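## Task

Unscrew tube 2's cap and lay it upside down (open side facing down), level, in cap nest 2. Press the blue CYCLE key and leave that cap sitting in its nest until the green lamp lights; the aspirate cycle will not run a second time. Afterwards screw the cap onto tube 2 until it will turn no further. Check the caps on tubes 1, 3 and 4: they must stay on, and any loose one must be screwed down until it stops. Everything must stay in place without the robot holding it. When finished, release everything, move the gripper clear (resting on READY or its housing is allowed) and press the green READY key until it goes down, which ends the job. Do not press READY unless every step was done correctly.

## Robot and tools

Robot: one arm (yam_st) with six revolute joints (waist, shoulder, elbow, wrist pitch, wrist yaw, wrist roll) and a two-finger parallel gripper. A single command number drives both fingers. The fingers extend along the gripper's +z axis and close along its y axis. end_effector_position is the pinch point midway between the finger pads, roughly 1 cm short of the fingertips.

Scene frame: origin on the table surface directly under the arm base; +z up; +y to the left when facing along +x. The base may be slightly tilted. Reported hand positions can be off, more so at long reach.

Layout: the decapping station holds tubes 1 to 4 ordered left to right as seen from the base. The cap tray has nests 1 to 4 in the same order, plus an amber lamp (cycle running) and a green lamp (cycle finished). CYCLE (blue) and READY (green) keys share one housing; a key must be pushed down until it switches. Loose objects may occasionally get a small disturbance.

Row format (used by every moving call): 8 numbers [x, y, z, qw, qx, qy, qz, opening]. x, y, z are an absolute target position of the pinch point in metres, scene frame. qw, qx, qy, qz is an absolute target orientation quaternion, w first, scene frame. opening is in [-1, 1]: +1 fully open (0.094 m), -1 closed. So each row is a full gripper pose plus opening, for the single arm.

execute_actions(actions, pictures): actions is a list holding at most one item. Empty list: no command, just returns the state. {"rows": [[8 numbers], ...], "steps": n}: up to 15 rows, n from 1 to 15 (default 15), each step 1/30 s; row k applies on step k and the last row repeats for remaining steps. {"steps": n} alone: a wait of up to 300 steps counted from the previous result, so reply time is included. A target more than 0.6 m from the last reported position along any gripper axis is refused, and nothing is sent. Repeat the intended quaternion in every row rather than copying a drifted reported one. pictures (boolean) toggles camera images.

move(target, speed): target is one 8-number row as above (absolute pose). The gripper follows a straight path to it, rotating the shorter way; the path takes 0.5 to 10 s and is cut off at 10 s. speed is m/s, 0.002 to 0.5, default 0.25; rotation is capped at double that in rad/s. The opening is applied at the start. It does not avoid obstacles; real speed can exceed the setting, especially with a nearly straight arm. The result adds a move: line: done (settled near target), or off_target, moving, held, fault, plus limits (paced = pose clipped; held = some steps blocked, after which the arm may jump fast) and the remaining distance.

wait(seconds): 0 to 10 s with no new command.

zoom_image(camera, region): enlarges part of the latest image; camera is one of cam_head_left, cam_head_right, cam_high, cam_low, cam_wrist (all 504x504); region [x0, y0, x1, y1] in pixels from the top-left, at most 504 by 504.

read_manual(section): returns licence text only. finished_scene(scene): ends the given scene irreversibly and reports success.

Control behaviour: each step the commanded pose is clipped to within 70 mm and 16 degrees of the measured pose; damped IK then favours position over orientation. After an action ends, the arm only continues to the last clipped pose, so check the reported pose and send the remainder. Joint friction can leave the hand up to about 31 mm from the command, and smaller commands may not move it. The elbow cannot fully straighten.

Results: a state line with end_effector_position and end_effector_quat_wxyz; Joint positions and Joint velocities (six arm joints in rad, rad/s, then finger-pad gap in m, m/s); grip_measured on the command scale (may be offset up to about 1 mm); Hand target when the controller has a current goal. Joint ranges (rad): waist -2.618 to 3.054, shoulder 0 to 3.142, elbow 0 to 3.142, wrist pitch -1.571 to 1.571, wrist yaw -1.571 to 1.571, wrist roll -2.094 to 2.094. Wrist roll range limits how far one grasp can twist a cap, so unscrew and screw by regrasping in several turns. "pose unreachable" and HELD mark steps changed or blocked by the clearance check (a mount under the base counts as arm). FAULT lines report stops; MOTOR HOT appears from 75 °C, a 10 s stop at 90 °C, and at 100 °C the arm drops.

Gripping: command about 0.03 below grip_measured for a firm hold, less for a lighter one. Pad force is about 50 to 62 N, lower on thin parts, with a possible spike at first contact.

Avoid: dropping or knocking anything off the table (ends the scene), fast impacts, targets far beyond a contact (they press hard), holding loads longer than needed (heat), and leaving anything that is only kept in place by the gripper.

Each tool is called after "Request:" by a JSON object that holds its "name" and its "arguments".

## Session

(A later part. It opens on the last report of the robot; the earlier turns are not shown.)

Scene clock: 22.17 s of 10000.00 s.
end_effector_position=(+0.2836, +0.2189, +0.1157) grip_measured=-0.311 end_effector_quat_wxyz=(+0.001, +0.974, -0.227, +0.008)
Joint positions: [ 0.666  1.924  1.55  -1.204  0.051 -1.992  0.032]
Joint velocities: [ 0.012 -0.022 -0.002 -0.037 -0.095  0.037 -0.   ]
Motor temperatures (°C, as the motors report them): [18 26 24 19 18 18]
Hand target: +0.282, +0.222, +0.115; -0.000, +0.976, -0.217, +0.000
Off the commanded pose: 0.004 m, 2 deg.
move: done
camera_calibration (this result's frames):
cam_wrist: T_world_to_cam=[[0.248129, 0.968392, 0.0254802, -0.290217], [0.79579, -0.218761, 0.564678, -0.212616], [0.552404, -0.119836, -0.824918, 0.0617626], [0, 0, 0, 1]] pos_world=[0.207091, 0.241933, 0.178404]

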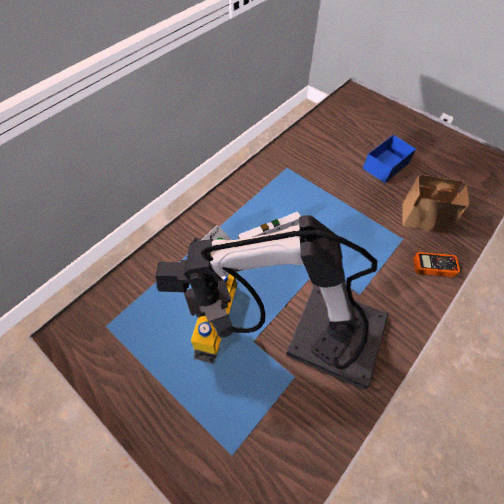

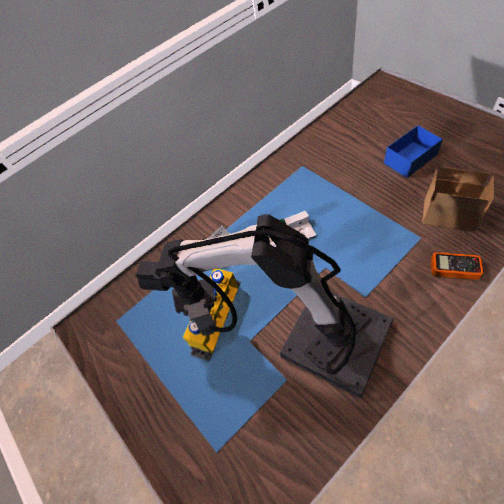

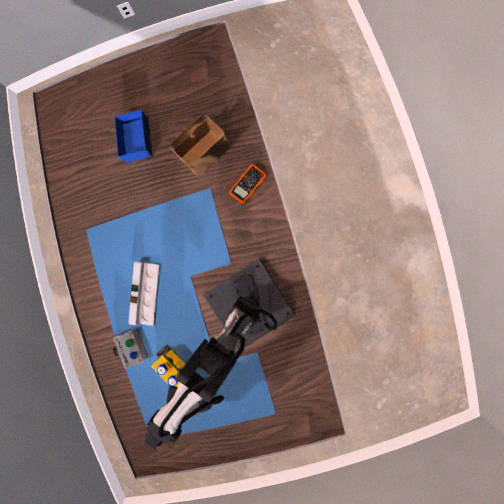

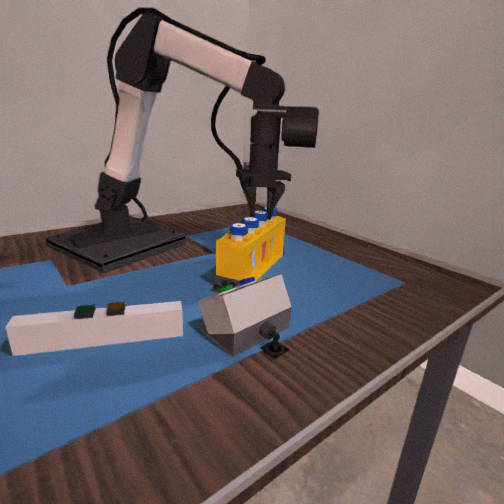

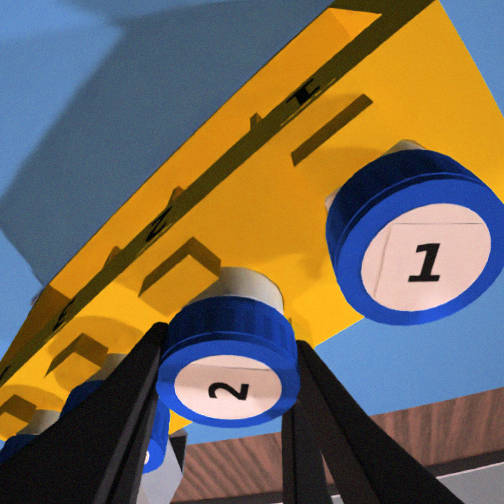

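Request:
{"name": "execute_actions", "arguments": {"actions": [{"rows":[[0.282,0.220,0.116,0,-0.9763,0.2164,0,-0.15]],"steps":6}], "pictures": false}}

Request:
{"name": "move", "arguments": {"target": [0.282,0.220,0.116,0,-0.342,0.9397,0,-0.15], "speed": 0.5}}

Request:
{"name": "move", "arguments": {"target": [0.282,0.220,0.116,0,0.6088,0.7934,0,-0.15], "speed": 0.5}}

Request:
{"name": "execute_actions", "arguments": {"actions": [{"rows":[[0.282,0.220,0.116,0,0.6088,0.7934,0,-0.345]],"steps":8}], "pictures": false}}

Request:
{"name": "move", "arguments": {"target": [0.282,0.220,0.117,0,-0.342,0.9397,0,-0.345], "speed": 0.5}}

Request:
{"name": "move", "arguments": {"target": [0.282,0.220,0.119,0,-0.9763,0.2164,0,-0.345], "speed": 0.5}}

Request:
{"name": "move", "arguments": {"target": [0.282,0.220,0.131,0,-0.9763,0.2164,0,-0.345], "speed": 0.05}}

Scene clock: 24.57 s of 10000.00 s.
end_effector_position=(+0.2832, +0.2193, +0.1157) grip_measured=-0.152 end_effector_quat_wxyz=(+0.000, +0.975, -0.222, +0.006)
Joint positions: [ 0.666  1.924  1.55  -1.205  0.047 -2.002  0.04 ]
Joint velocities: [ 0.002 -0.002 -0.002 -0.022 -0.081 -0.022  0.   ]
Motor temperatures (°C, as the motors report them): [18 26 24 19 18 18]
Hand target: +0.282, +0.220, +0.116; -0.000, +0.976, -0.217, +0.000
Off the commanded pose: 0.001 m, 1 deg.
Steps of this call (steps 1 to 66: nothing new was sent; steps 67 to 72: all 6 steps of this action). Readings (end_effector_position):
67: (+0.2835, +0.2190, +0.1157)
68: (+0.2834, +0.2191, +0.1157)
70: (+0.2832, +0.2192, +0.1157)
72: the state above

Scene clock: 27.53 s of 10000.00 s.
end_effector_position=(+0.2825, +0.2201, +0.1157) grip_measured=-0.152 end_effector_quat_wxyz=(+0.004, -0.348, +0.937, -0.001)
Joint positions: [ 0.666  1.924  1.55  -1.205  0.042 -0.021  0.04 ]
Joint velocities: [-0.007 -0.012 -0.007 -0.007 -0.007 -0.022  0.001]
Motor temperatures (°C, as the motors report them): [18 27 25 19 18 18]
Hand target: +0.282, +0.220, +0.116; +0.000, -0.342, +0.940, +0.000
Off the commanded pose: 0.001 m, 1 deg.
move: done
camera_calibration (this result's frames):
cam_wrist: T_world_to_cam=[[0.79464, -0.606188, 0.0329044, -0.0998049], [-0.522255, -0.65497, 0.546136, 0.259033], [-0.30951, -0.451166, -0.83705, 0.380322], [0, 0, 0, 1]] pos_world=[0.332304, 0.280747, 0.180165]

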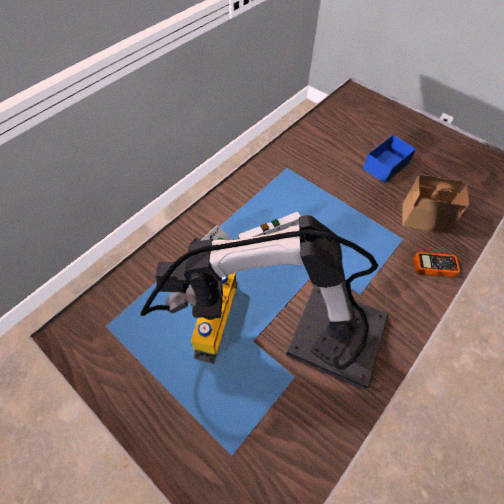

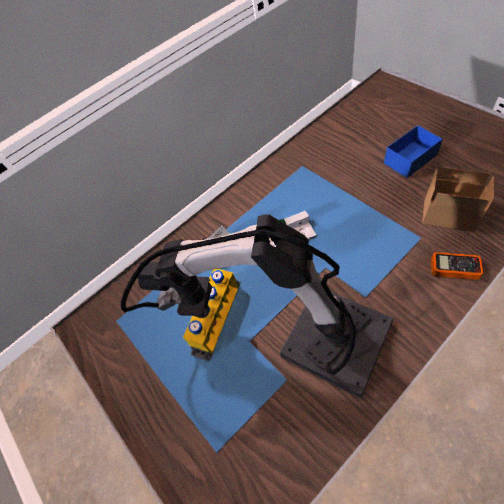

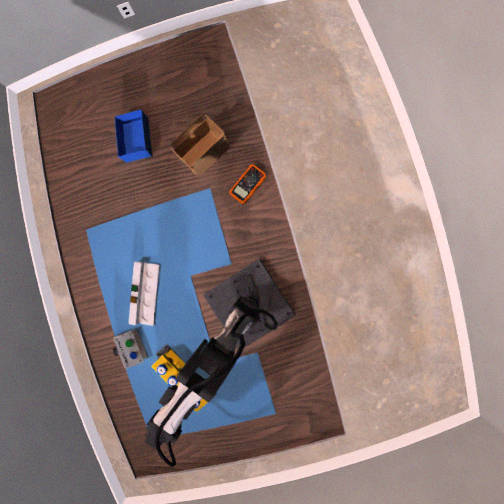

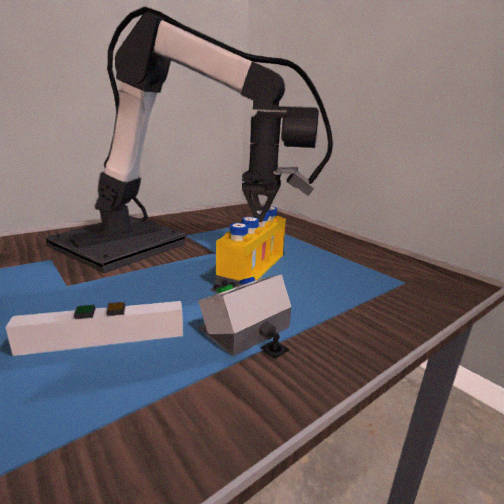

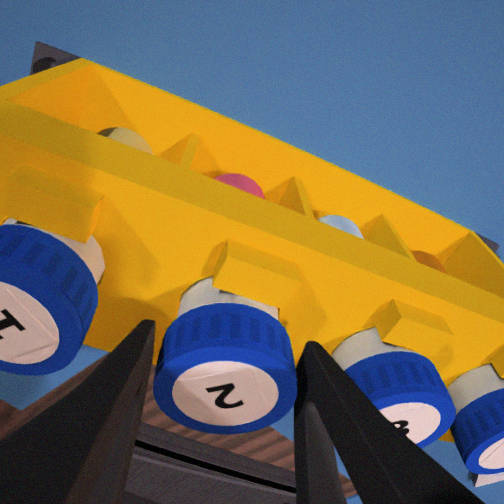

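Scene clock: 30.30 s of 10000.00 s.
end_effector_position=(+0.2822, +0.2205, +0.1157) grip_measured=-0.152 end_effector_quat_wxyz=(+0.002, +0.603, +0.797, +0.004)
Joint positions: [ 0.666  1.924  1.55  -1.205  0.039  1.986  0.04 ]
Joint velocities: [ 0.012 -0.017 -0.012 -0.081  0.037  0.037 -0.001]
Motor temperatures (°C, as the motors report them): [18 27 25 19 18 18]
Hand target: +0.282, +0.220, +0.116; +0.000, +0.609, +0.793, +0.000
Off the commanded pose: 0.001 m, 1 deg.
move: done
camera_calibration (this result's frames):
cam_wrist: T_world_to_cam=[[-0.885532, -0.464184, 0.019139, 0.345129], [-0.377735, 0.743372, 0.552008, -0.0906454], [-0.270461, 0.481592, -0.833619, 0.163328], [0, 0, 0, 1]] pos_world=[0.315557, 0.14893, 0.179585]

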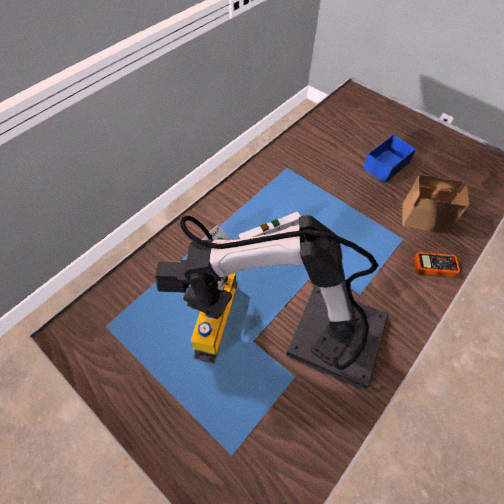

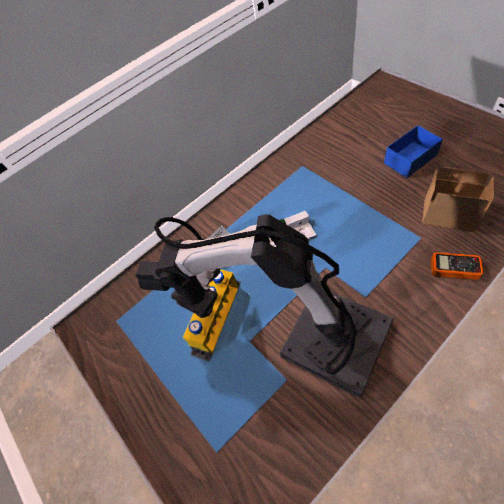

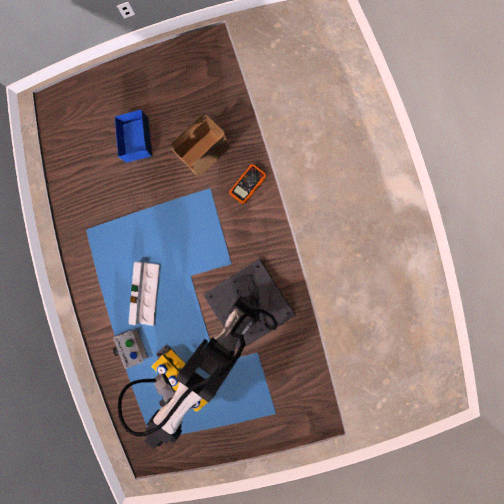

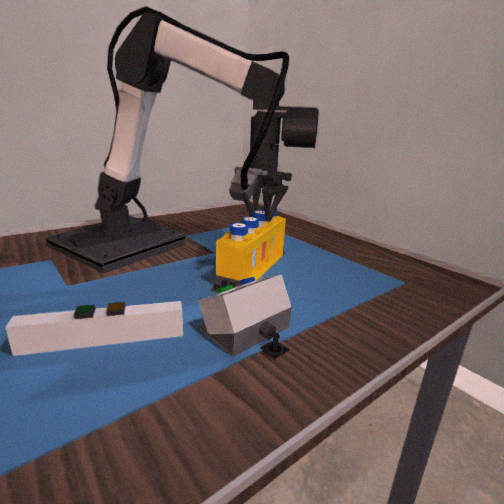

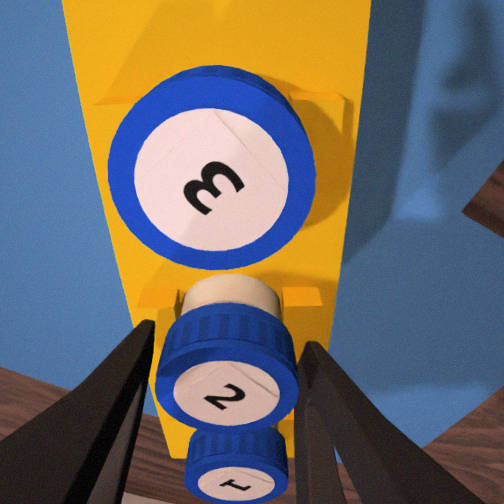

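Scene clock: 30.57 s of 10000.00 s.
end_effector_position=(+0.2821, +0.2204, +0.1157) grip_measured=-0.308 end_effector_quat_wxyz=(+0.001, +0.604, +0.797, +0.003)
Joint positions: [ 0.666  1.924  1.55  -1.205  0.039  1.988  0.033]
Joint velocities: [-0.002 -0.012 -0.027 -0.022  0.022 -0.007  0.   ]
Motor temperatures (°C, as the motors report them): [18 28 25 19 18 18]
Hand target: +0.282, +0.220, +0.116; +0.000, +0.609, +0.793, -0.000
Off the commanded pose: 0.001 m, 1 deg.
Steps of this call (steps 1 to 8: all 8 steps of this action). Readings (end_effector_position):
1: (+0.2822, +0.2205, +0.1157)
2: (+0.2821, +0.2204, +0.1157)
4: (+0.2821, +0.2204, +0.1157)
8: the state above

Scene clock: 33.53 s of 10000.00 s.
end_effector_position=(+0.2822, +0.2202, +0.1157) grip_measured=-0.307 end_effector_quat_wxyz=(+0.004, -0.336, +0.942, -0.000)
Joint positions: [ 0.666  1.924  1.55  -1.205  0.04   0.006  0.033]
Joint velocities: [-0.012 -0.002 -0.012 -0.037  0.051  0.022  0.   ]
Motor temperatures (°C, as the motors report them): [18 28 25 19 18 18]
Hand target: +0.282, +0.220, +0.117; +0.000, -0.342, +0.940, -0.000
Off the commanded pose: 0.001 m, 1 deg.
move: done
camera_calibration (this result's frames):
cam_wrist: T_world_to_cam=[[0.77777, -0.627781, 0.0310776, -0.0897806], [-0.539146, -0.64091, 0.546403, 0.260567], [-0.323103, -0.441731, -0.836946, 0.382008], [0, 0, 0, 1]] pos_world=[0.33374, 0.279382, 0.180135]

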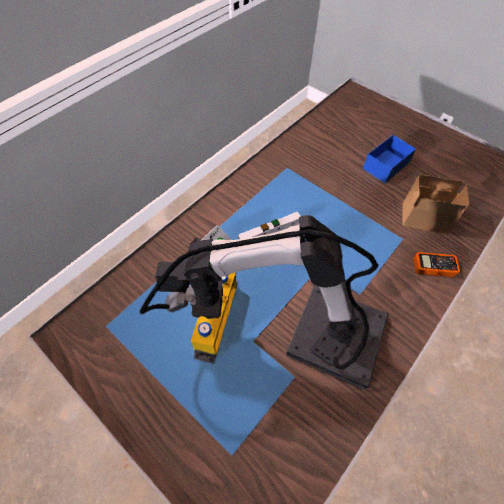

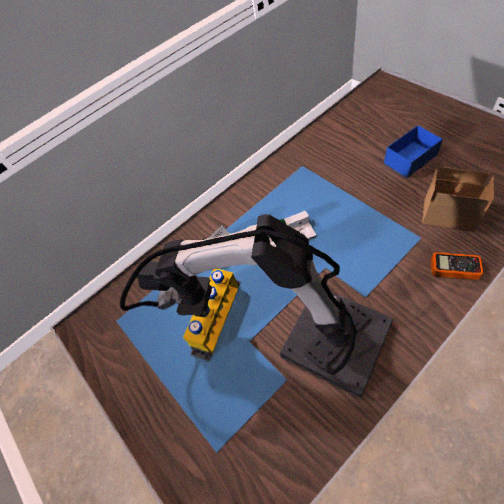

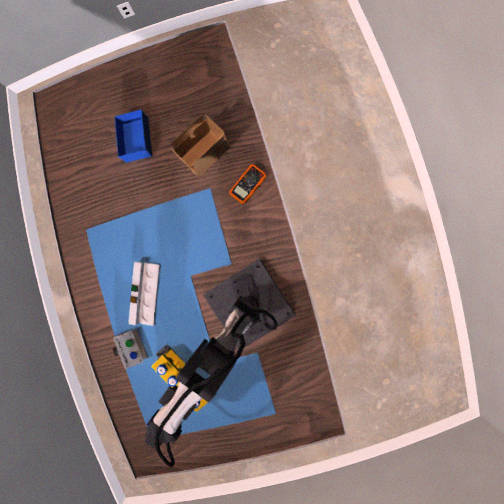

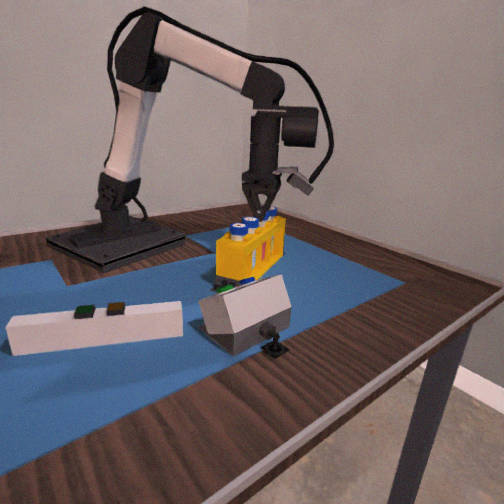

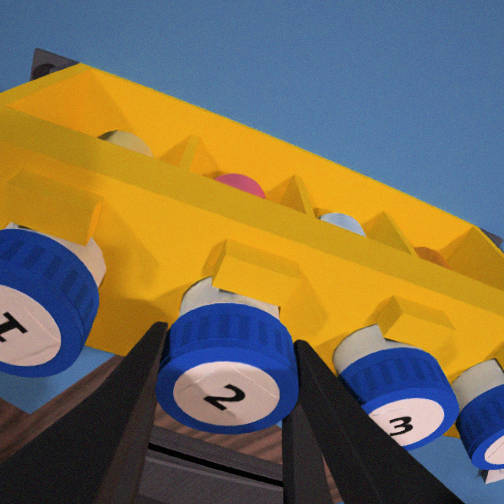

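Scene clock: 36.30 s of 10000.00 s.
end_effector_position=(+0.2821, +0.2203, +0.1164) grip_measured=-0.307 end_effector_quat_wxyz=(-0.002, +0.975, -0.223, +0.003)
Joint positions: [ 0.666  1.924  1.552 -1.209  0.039 -2.002  0.033]
Joint velocities: [-0.012  0.017  0.017 -0.022 -0.022 -0.037 -0.   ]
Motor temperatures (°C, as the motors report them): [18 28 25 19 18 18]
Hand target: +0.282, +0.220, +0.119; -0.000, +0.976, -0.216, +0.000
Off the commanded pose: 0.003 m, 1 deg.
move: done
camera_calibration (this result's frames):
cam_wrist: T_world_to_cam=[[0.239362, 0.97043, 0.0311572, -0.289812], [0.802696, -0.215839, 0.555961, -0.213064], [0.546246, -0.108066, -0.830625, 0.0631031], [0, 0, 0, 1]] pos_world=[0.205926, 0.242074, 0.1799]

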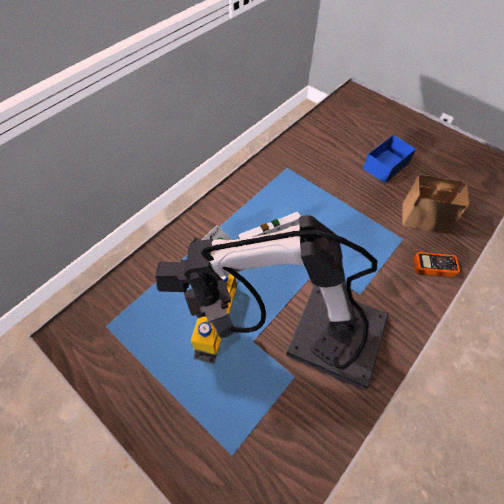

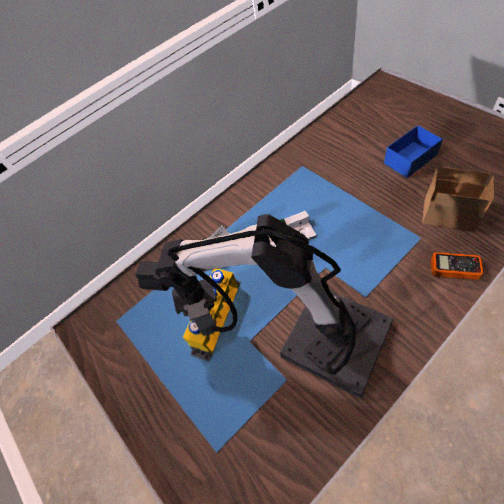

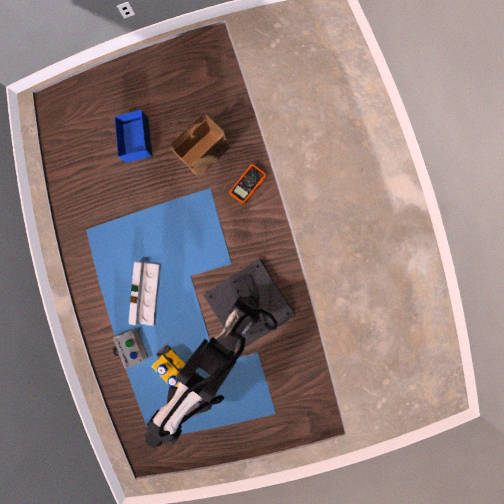

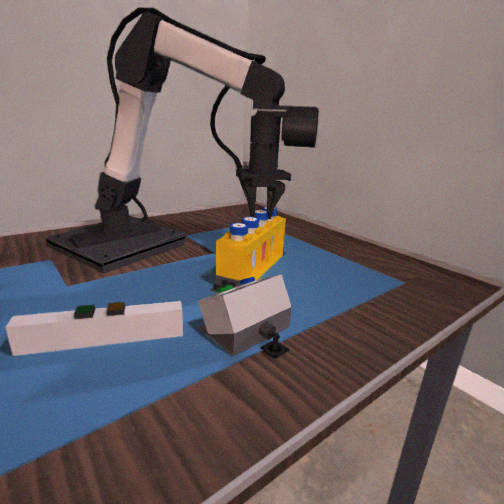

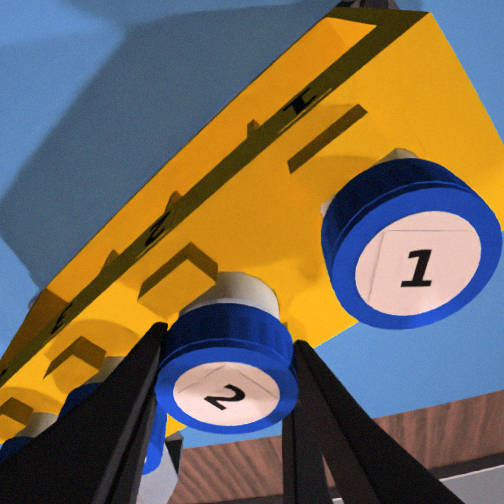

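Scene clock: 37.03 s of 10000.00 s.
end_effector_position=(+0.2821, +0.2198, +0.1268) grip_measured=-0.307 end_effector_quat_wxyz=(+0.000, +0.975, -0.222, +0.001)
Joint positions: [ 0.666  1.924  1.594 -1.255  0.039 -2.003  0.033]
Joint velocities: [ 0.007 -0.017 -0.007  0.007  0.007 -0.022 -0.   ]
Motor temperatures (°C, as the motors report them): [18 29 26 19 18 18]
Hand target: +0.282, +0.220, +0.131; -0.000, +0.976, -0.217, +0.000
Off the commanded pose: 0.004 m, 1 deg.
move: done
camera_calibration (this result's frames):
cam_wrist: T_world_to_cam=[[0.237436, 0.971032, 0.0268684, -0.288693], [0.805427, -0.212255, 0.553385, -0.220203], [0.543057, -0.109753, -0.832492, 0.073217], [0, 0, 0, 1]] pos_world=[0.206143, 0.241627, 0.190566]

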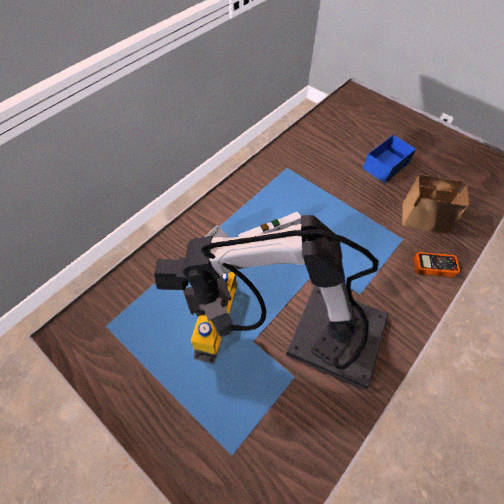

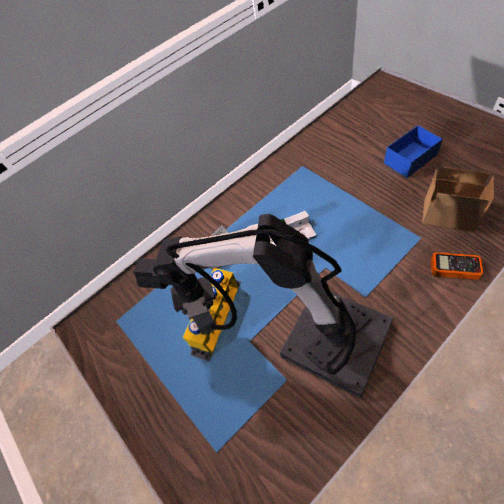

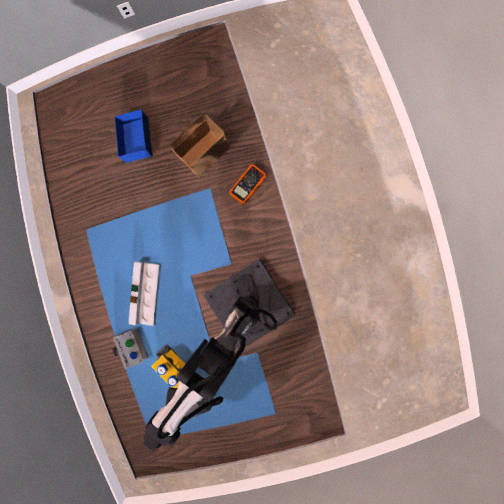

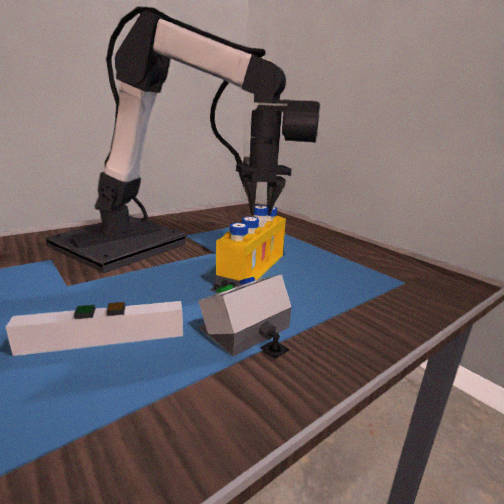

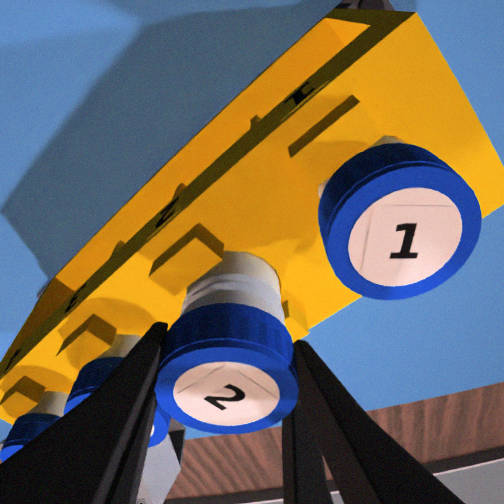

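Request:
{"name": "move", "arguments": {"target": [0.282,0.220,0.175,0,-0.9763,0.2164,0,-0.345], "speed": 0.15}}

Request:
{"name": "move", "arguments": {"target": [0.30,0.06,0.175,0,-0.5736,0.8192,0,-0.345], "speed": 0.5}}

Request:
{"name": "move", "arguments": {"target": [0.33,-0.08,0.11,0,0.1822,0.9833,0,-0.345], "speed": 0.5}}

Scene clock: 39.97 s of 10000.00 s.
end_effector_position=(+0.2839, +0.2190, +0.1741) grip_measured=-0.307 end_effector_quat_wxyz=(-0.003, +0.975, -0.222, +0.003)
Joint positions: [ 0.666  1.924  1.782 -1.436  0.039 -2.004  0.033]
Joint velocities: [-0.017  0.002 -0.022  0.022 -0.066 -0.007 -0.001]
Motor temperatures (°C, as the motors report them): [18 29 26 19 18 18]
Hand target: +0.283, +0.221, +0.175; -0.000, +0.976, -0.216, +0.000
Off the commanded pose: 0.002 m, 1 deg.
move: done
camera_calibration (this result's frames):
cam_wrist: T_world_to_cam=[[0.237166, 0.970909, 0.0329783, -0.290612], [0.802185, -0.214873, 0.557071, -0.247191], [0.547952, -0.105664, -0.82981, 0.108787], [0, 0, 0, 1]] pos_world=[0.207606, 0.240538, 0.237559]

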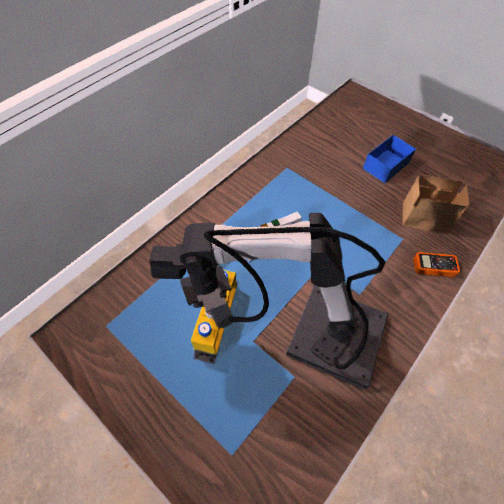

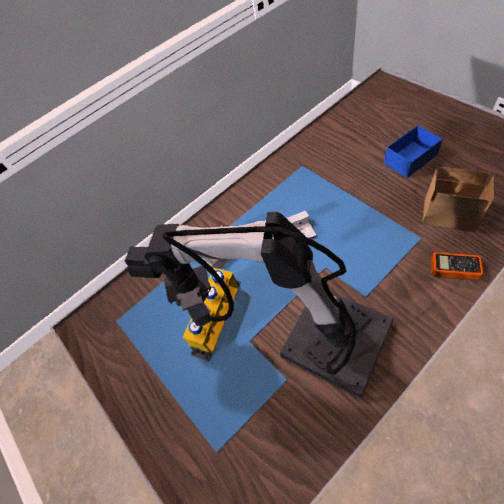

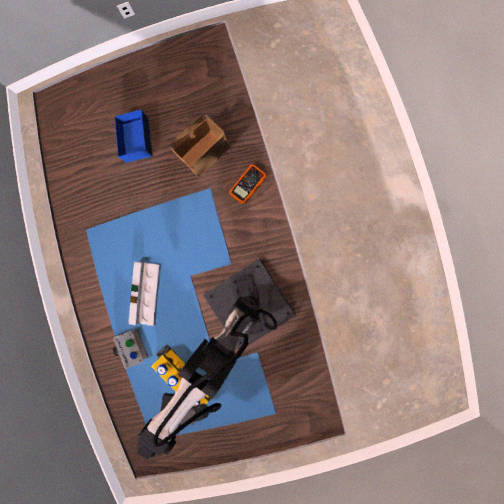

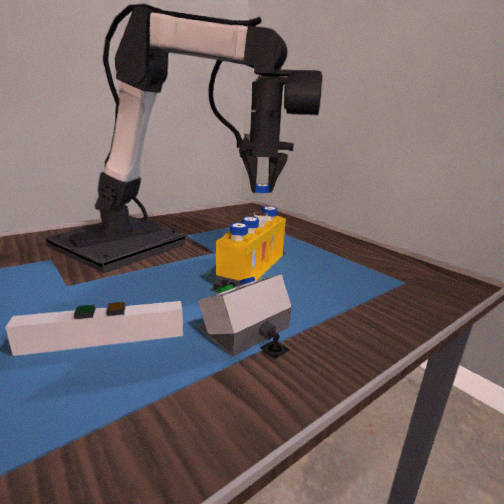

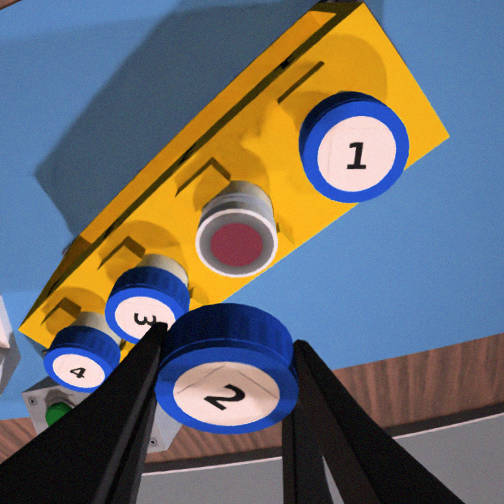

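Scene clock: 42.10 s of 10000.00 s.
end_effector_position=(+0.3028, +0.0602, +0.1733) grip_measured=-0.307 end_effector_quat_wxyz=(-0.009, -0.581, +0.814, +0.004)
Joint positions: [ 0.213  1.726  1.554 -1.417  0.039 -1.002  0.033]
Joint velocities: [ 0.012 -0.012 -0.027 -0.007 -0.037 -0.051 -0.001]
Motor temperatures (°C, as the motors report them): [18 29 26 19 18 18]
Hand target: +0.303, +0.060, +0.176; +0.001, -0.574, +0.819, +0.002
Off the commanded pose: 0.003 m, 2 deg.
move: done
camera_calibration (this result's frames):
cam_wrist: T_world_to_cam=[[0.992319, -0.123474, 0.0075578, -0.299236], [-0.10675, -0.823842, 0.556676, 0.0159612], [-0.0625086, -0.553207, -0.830695, 0.292939], [0, 0, 0, 1]] pos_world=[0.316953, 0.138257, 0.236719]

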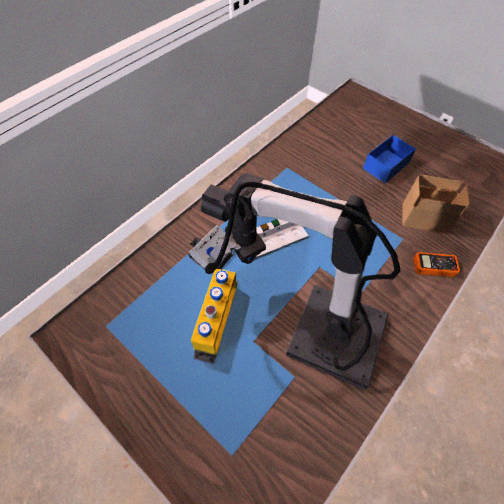

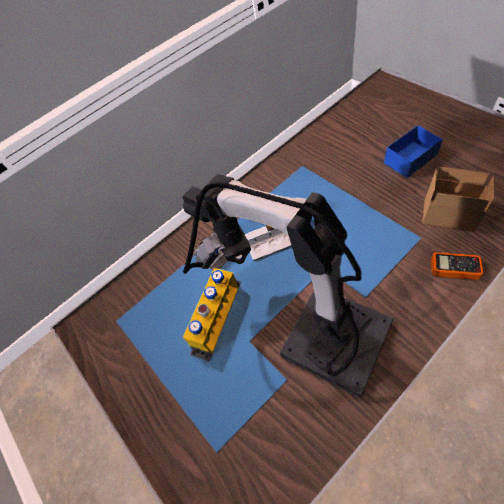

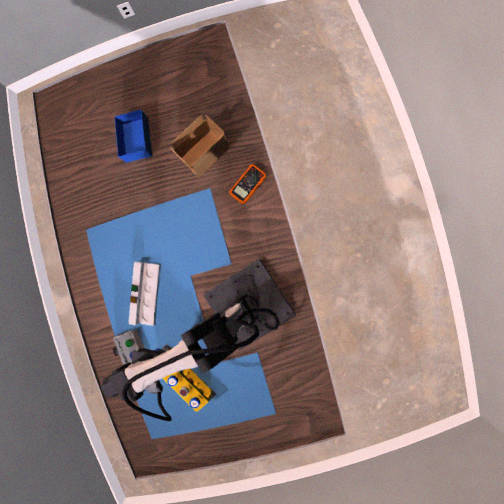

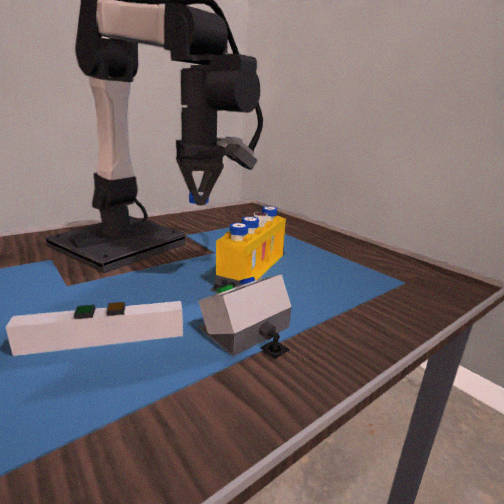

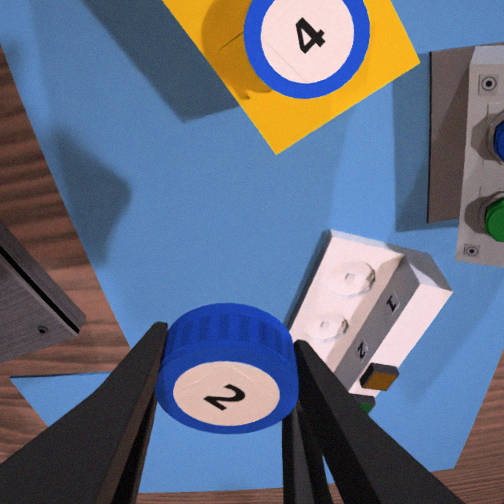

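Scene clock: 44.40 s of 10000.00 s.
end_effector_position=(+0.3304, -0.0798, +0.1163) grip_measured=-0.308 end_effector_quat_wxyz=(+0.004, +0.174, +0.985, -0.000)
Joint positions: [-0.234  1.803  1.443 -1.183  0.035  0.139  0.033]
Joint velocities: [-0.032 -0.002 -0.007  0.081  0.051  0.022 -0.001]
Motor temperatures (°C, as the motors report them): [18 29 26 19 18 18]
Hand target: +0.331, -0.080, +0.110; +0.001, +0.182, +0.983, +0.002
Off the commanded pose: 0.006 m, 1 deg.
move: done
camera_calibration (this result's frames):
cam_wrist: T_world_to_cam=[[-0.141534, -0.989559, 0.0272302, -0.0402805], [-0.828172, 0.13343, 0.544359, 0.251493], [-0.542309, 0.0544938, -0.83841, 0.377804], [0, 0, 0, 1]] pos_world=[0.407465, -0.0940047, 0.180949]

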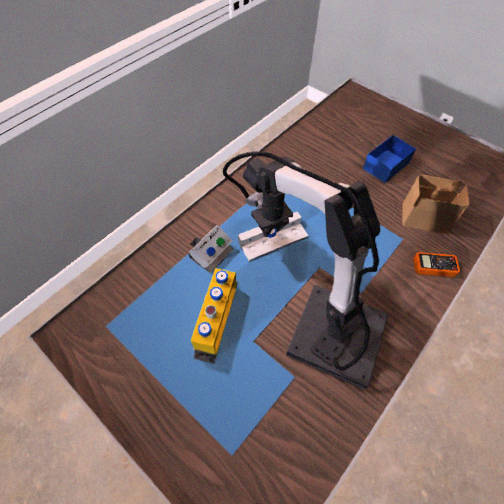

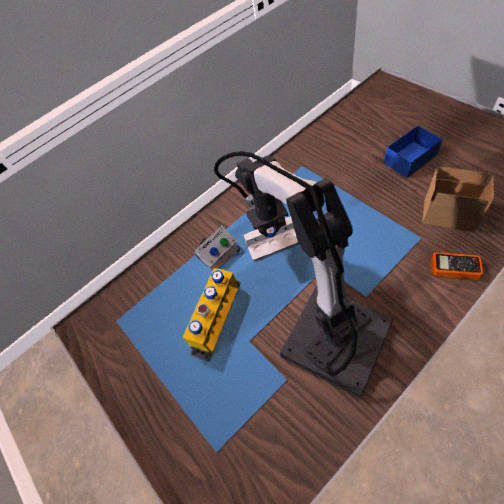

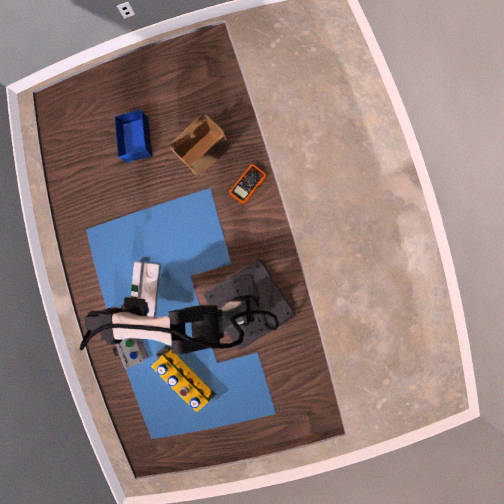

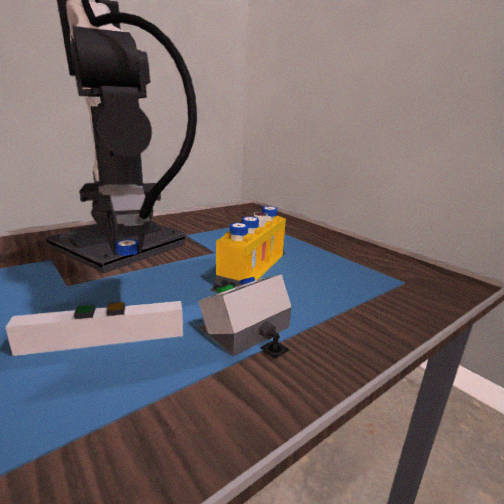

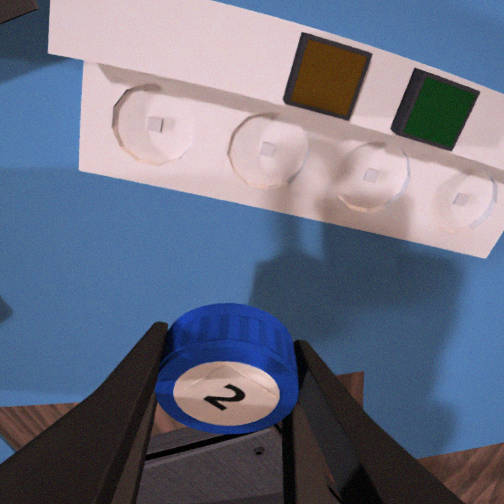

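Request:
{"name": "move", "arguments": {"target": [0.349,-0.099,0.045,0,0.1822,0.9833,0,-0.345], "speed": 0.15}}

Scene clock: 47.33 s of 10000.00 s.
end_effector_position=(+0.3483, -0.0965, +0.0494) grip_measured=-0.308 end_effector_quat_wxyz=(-0.000, +0.184, +0.983, -0.000)
Joint positions: [-0.276  1.951  1.37  -0.969  0.035  0.119  0.033]
Joint velocities: [-0.002 -0.007 -0.012 -0.007 -0.007 -0.007 -0.001]
Motor temperatures (°C, as the motors report them): [18 29 26 19 18 18]
Hand target: +0.348, -0.099, +0.045; +0.000, +0.182, +0.983, +0.000
Off the commanded pose: 0.005 m, 0 deg.
move: done
camera_calibration (this result's frames):
cam_wrist: T_world_to_cam=[[-0.162494, -0.986327, 0.0274754, -0.0448733], [-0.820366, 0.15052, 0.551672, 0.303549], [-0.548265, 0.0671037, -0.833608, 0.335314], [0, 0, 0, 1]] pos_world=[0.425571, -0.112451, 0.113293]

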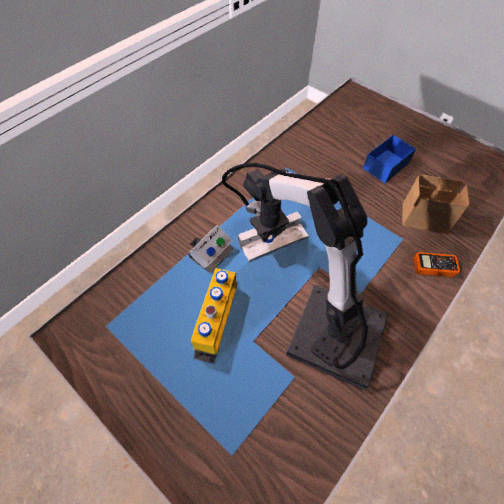

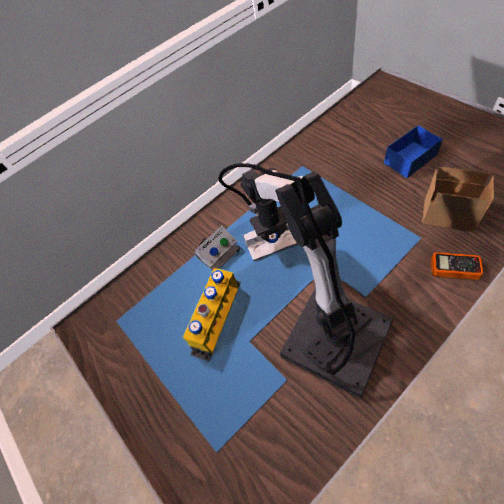

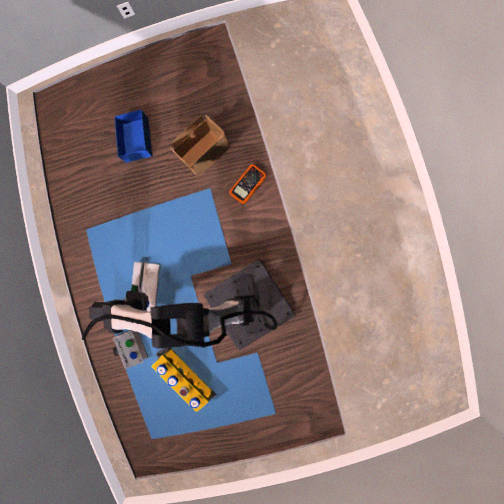

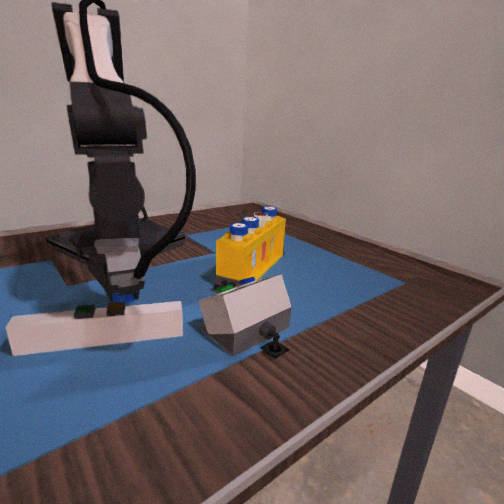

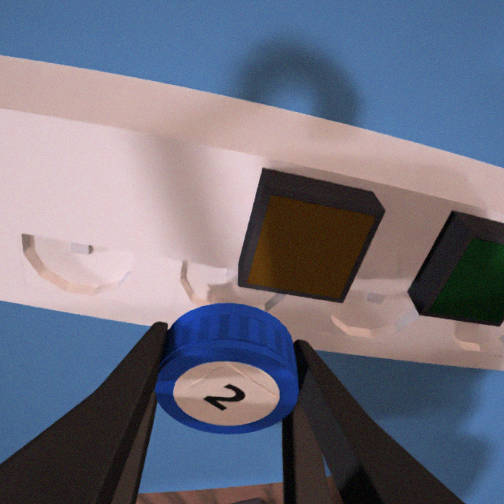

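Request:
{"name": "move", "arguments": {"target": [0.3485,-0.0965,0.012,0,0.1822,0.9833,0,-0.345], "speed": 0.03}}

Request:
{"name": "zoom_image", "arguments": {"camera": "cam_head_left", "region": [230,200,320,270]}}

Scene clock: 49.53 s of 10000.00 s.
end_effector_position=(+0.3498, -0.0959, +0.0195) grip_measured=-0.308 end_effector_quat_wxyz=(+0.004, +0.184, +0.983, -0.001)
Joint positions: [-0.276  1.995  1.305 -0.852  0.035  0.119  0.033]
Joint velocities: [-0.022 -0.007 -0.007  0.022  0.007 -0.037 -0.   ]
Motor temperatures (°C, as the motors report them): [18 30 26 19 18 18]
Hand target: +0.348, -0.096, +0.012; +0.000, +0.182, +0.983, +0.000
Off the commanded pose: 0.008 m, 1 deg.
move: done
camera_calibration (this result's frames):
cam_wrist: T_world_to_cam=[[-0.162584, -0.986293, 0.0281492, -0.0431148], [-0.824434, 0.151466, 0.545313, 0.322819], [-0.542102, 0.0654519, -0.83776, 0.308958], [0, 0, 0, 1]] pos_world=[0.42662, -0.111642, 0.084009]

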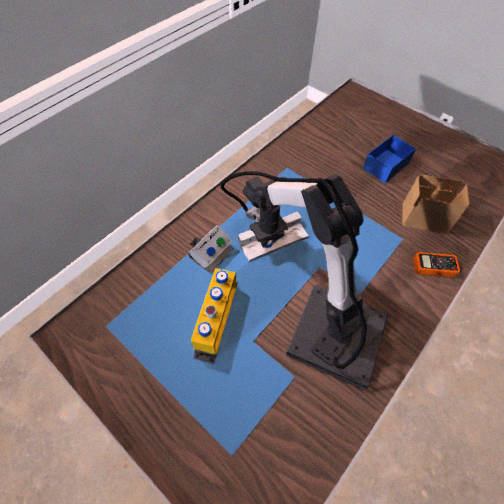

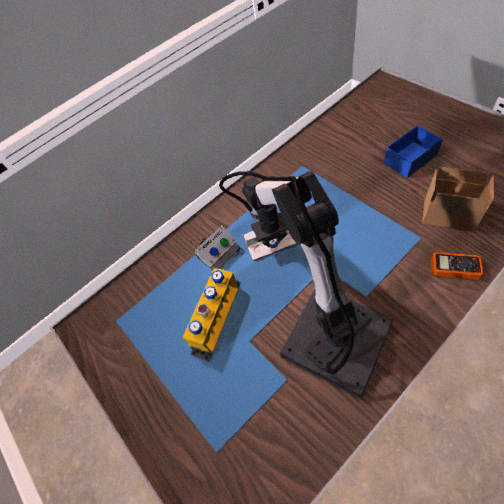

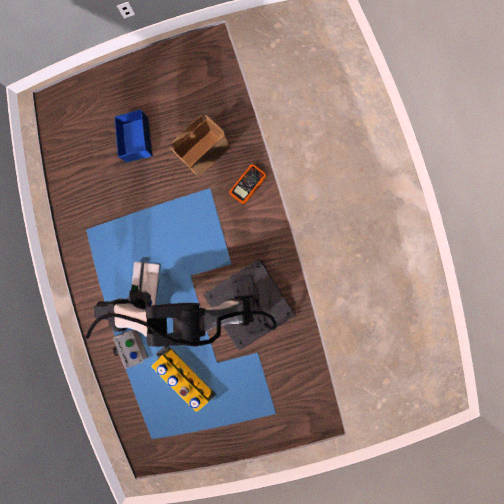

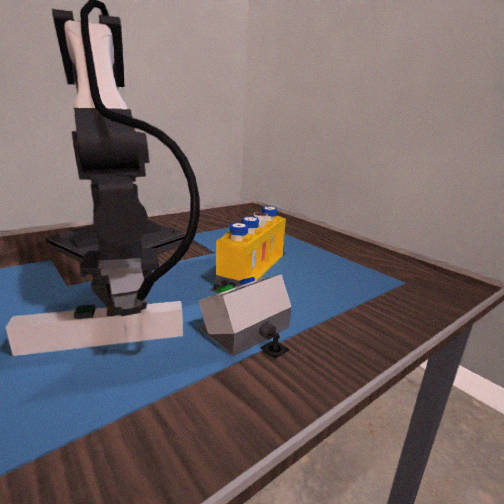

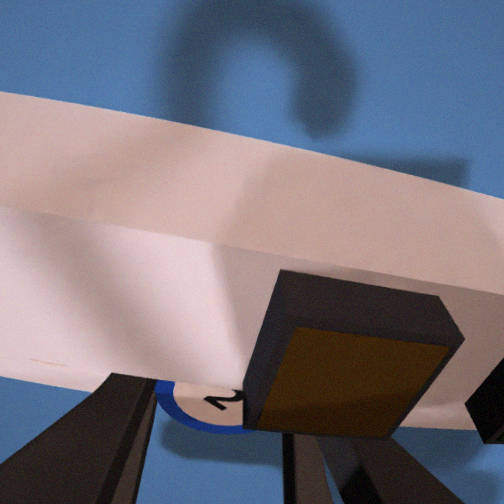

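Region (230, 200, 320, 270) of cam_head_left's 504x504 image, scaled by 5.600, with more detail than that image has.

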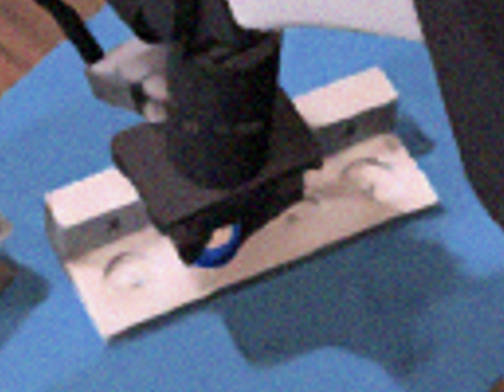

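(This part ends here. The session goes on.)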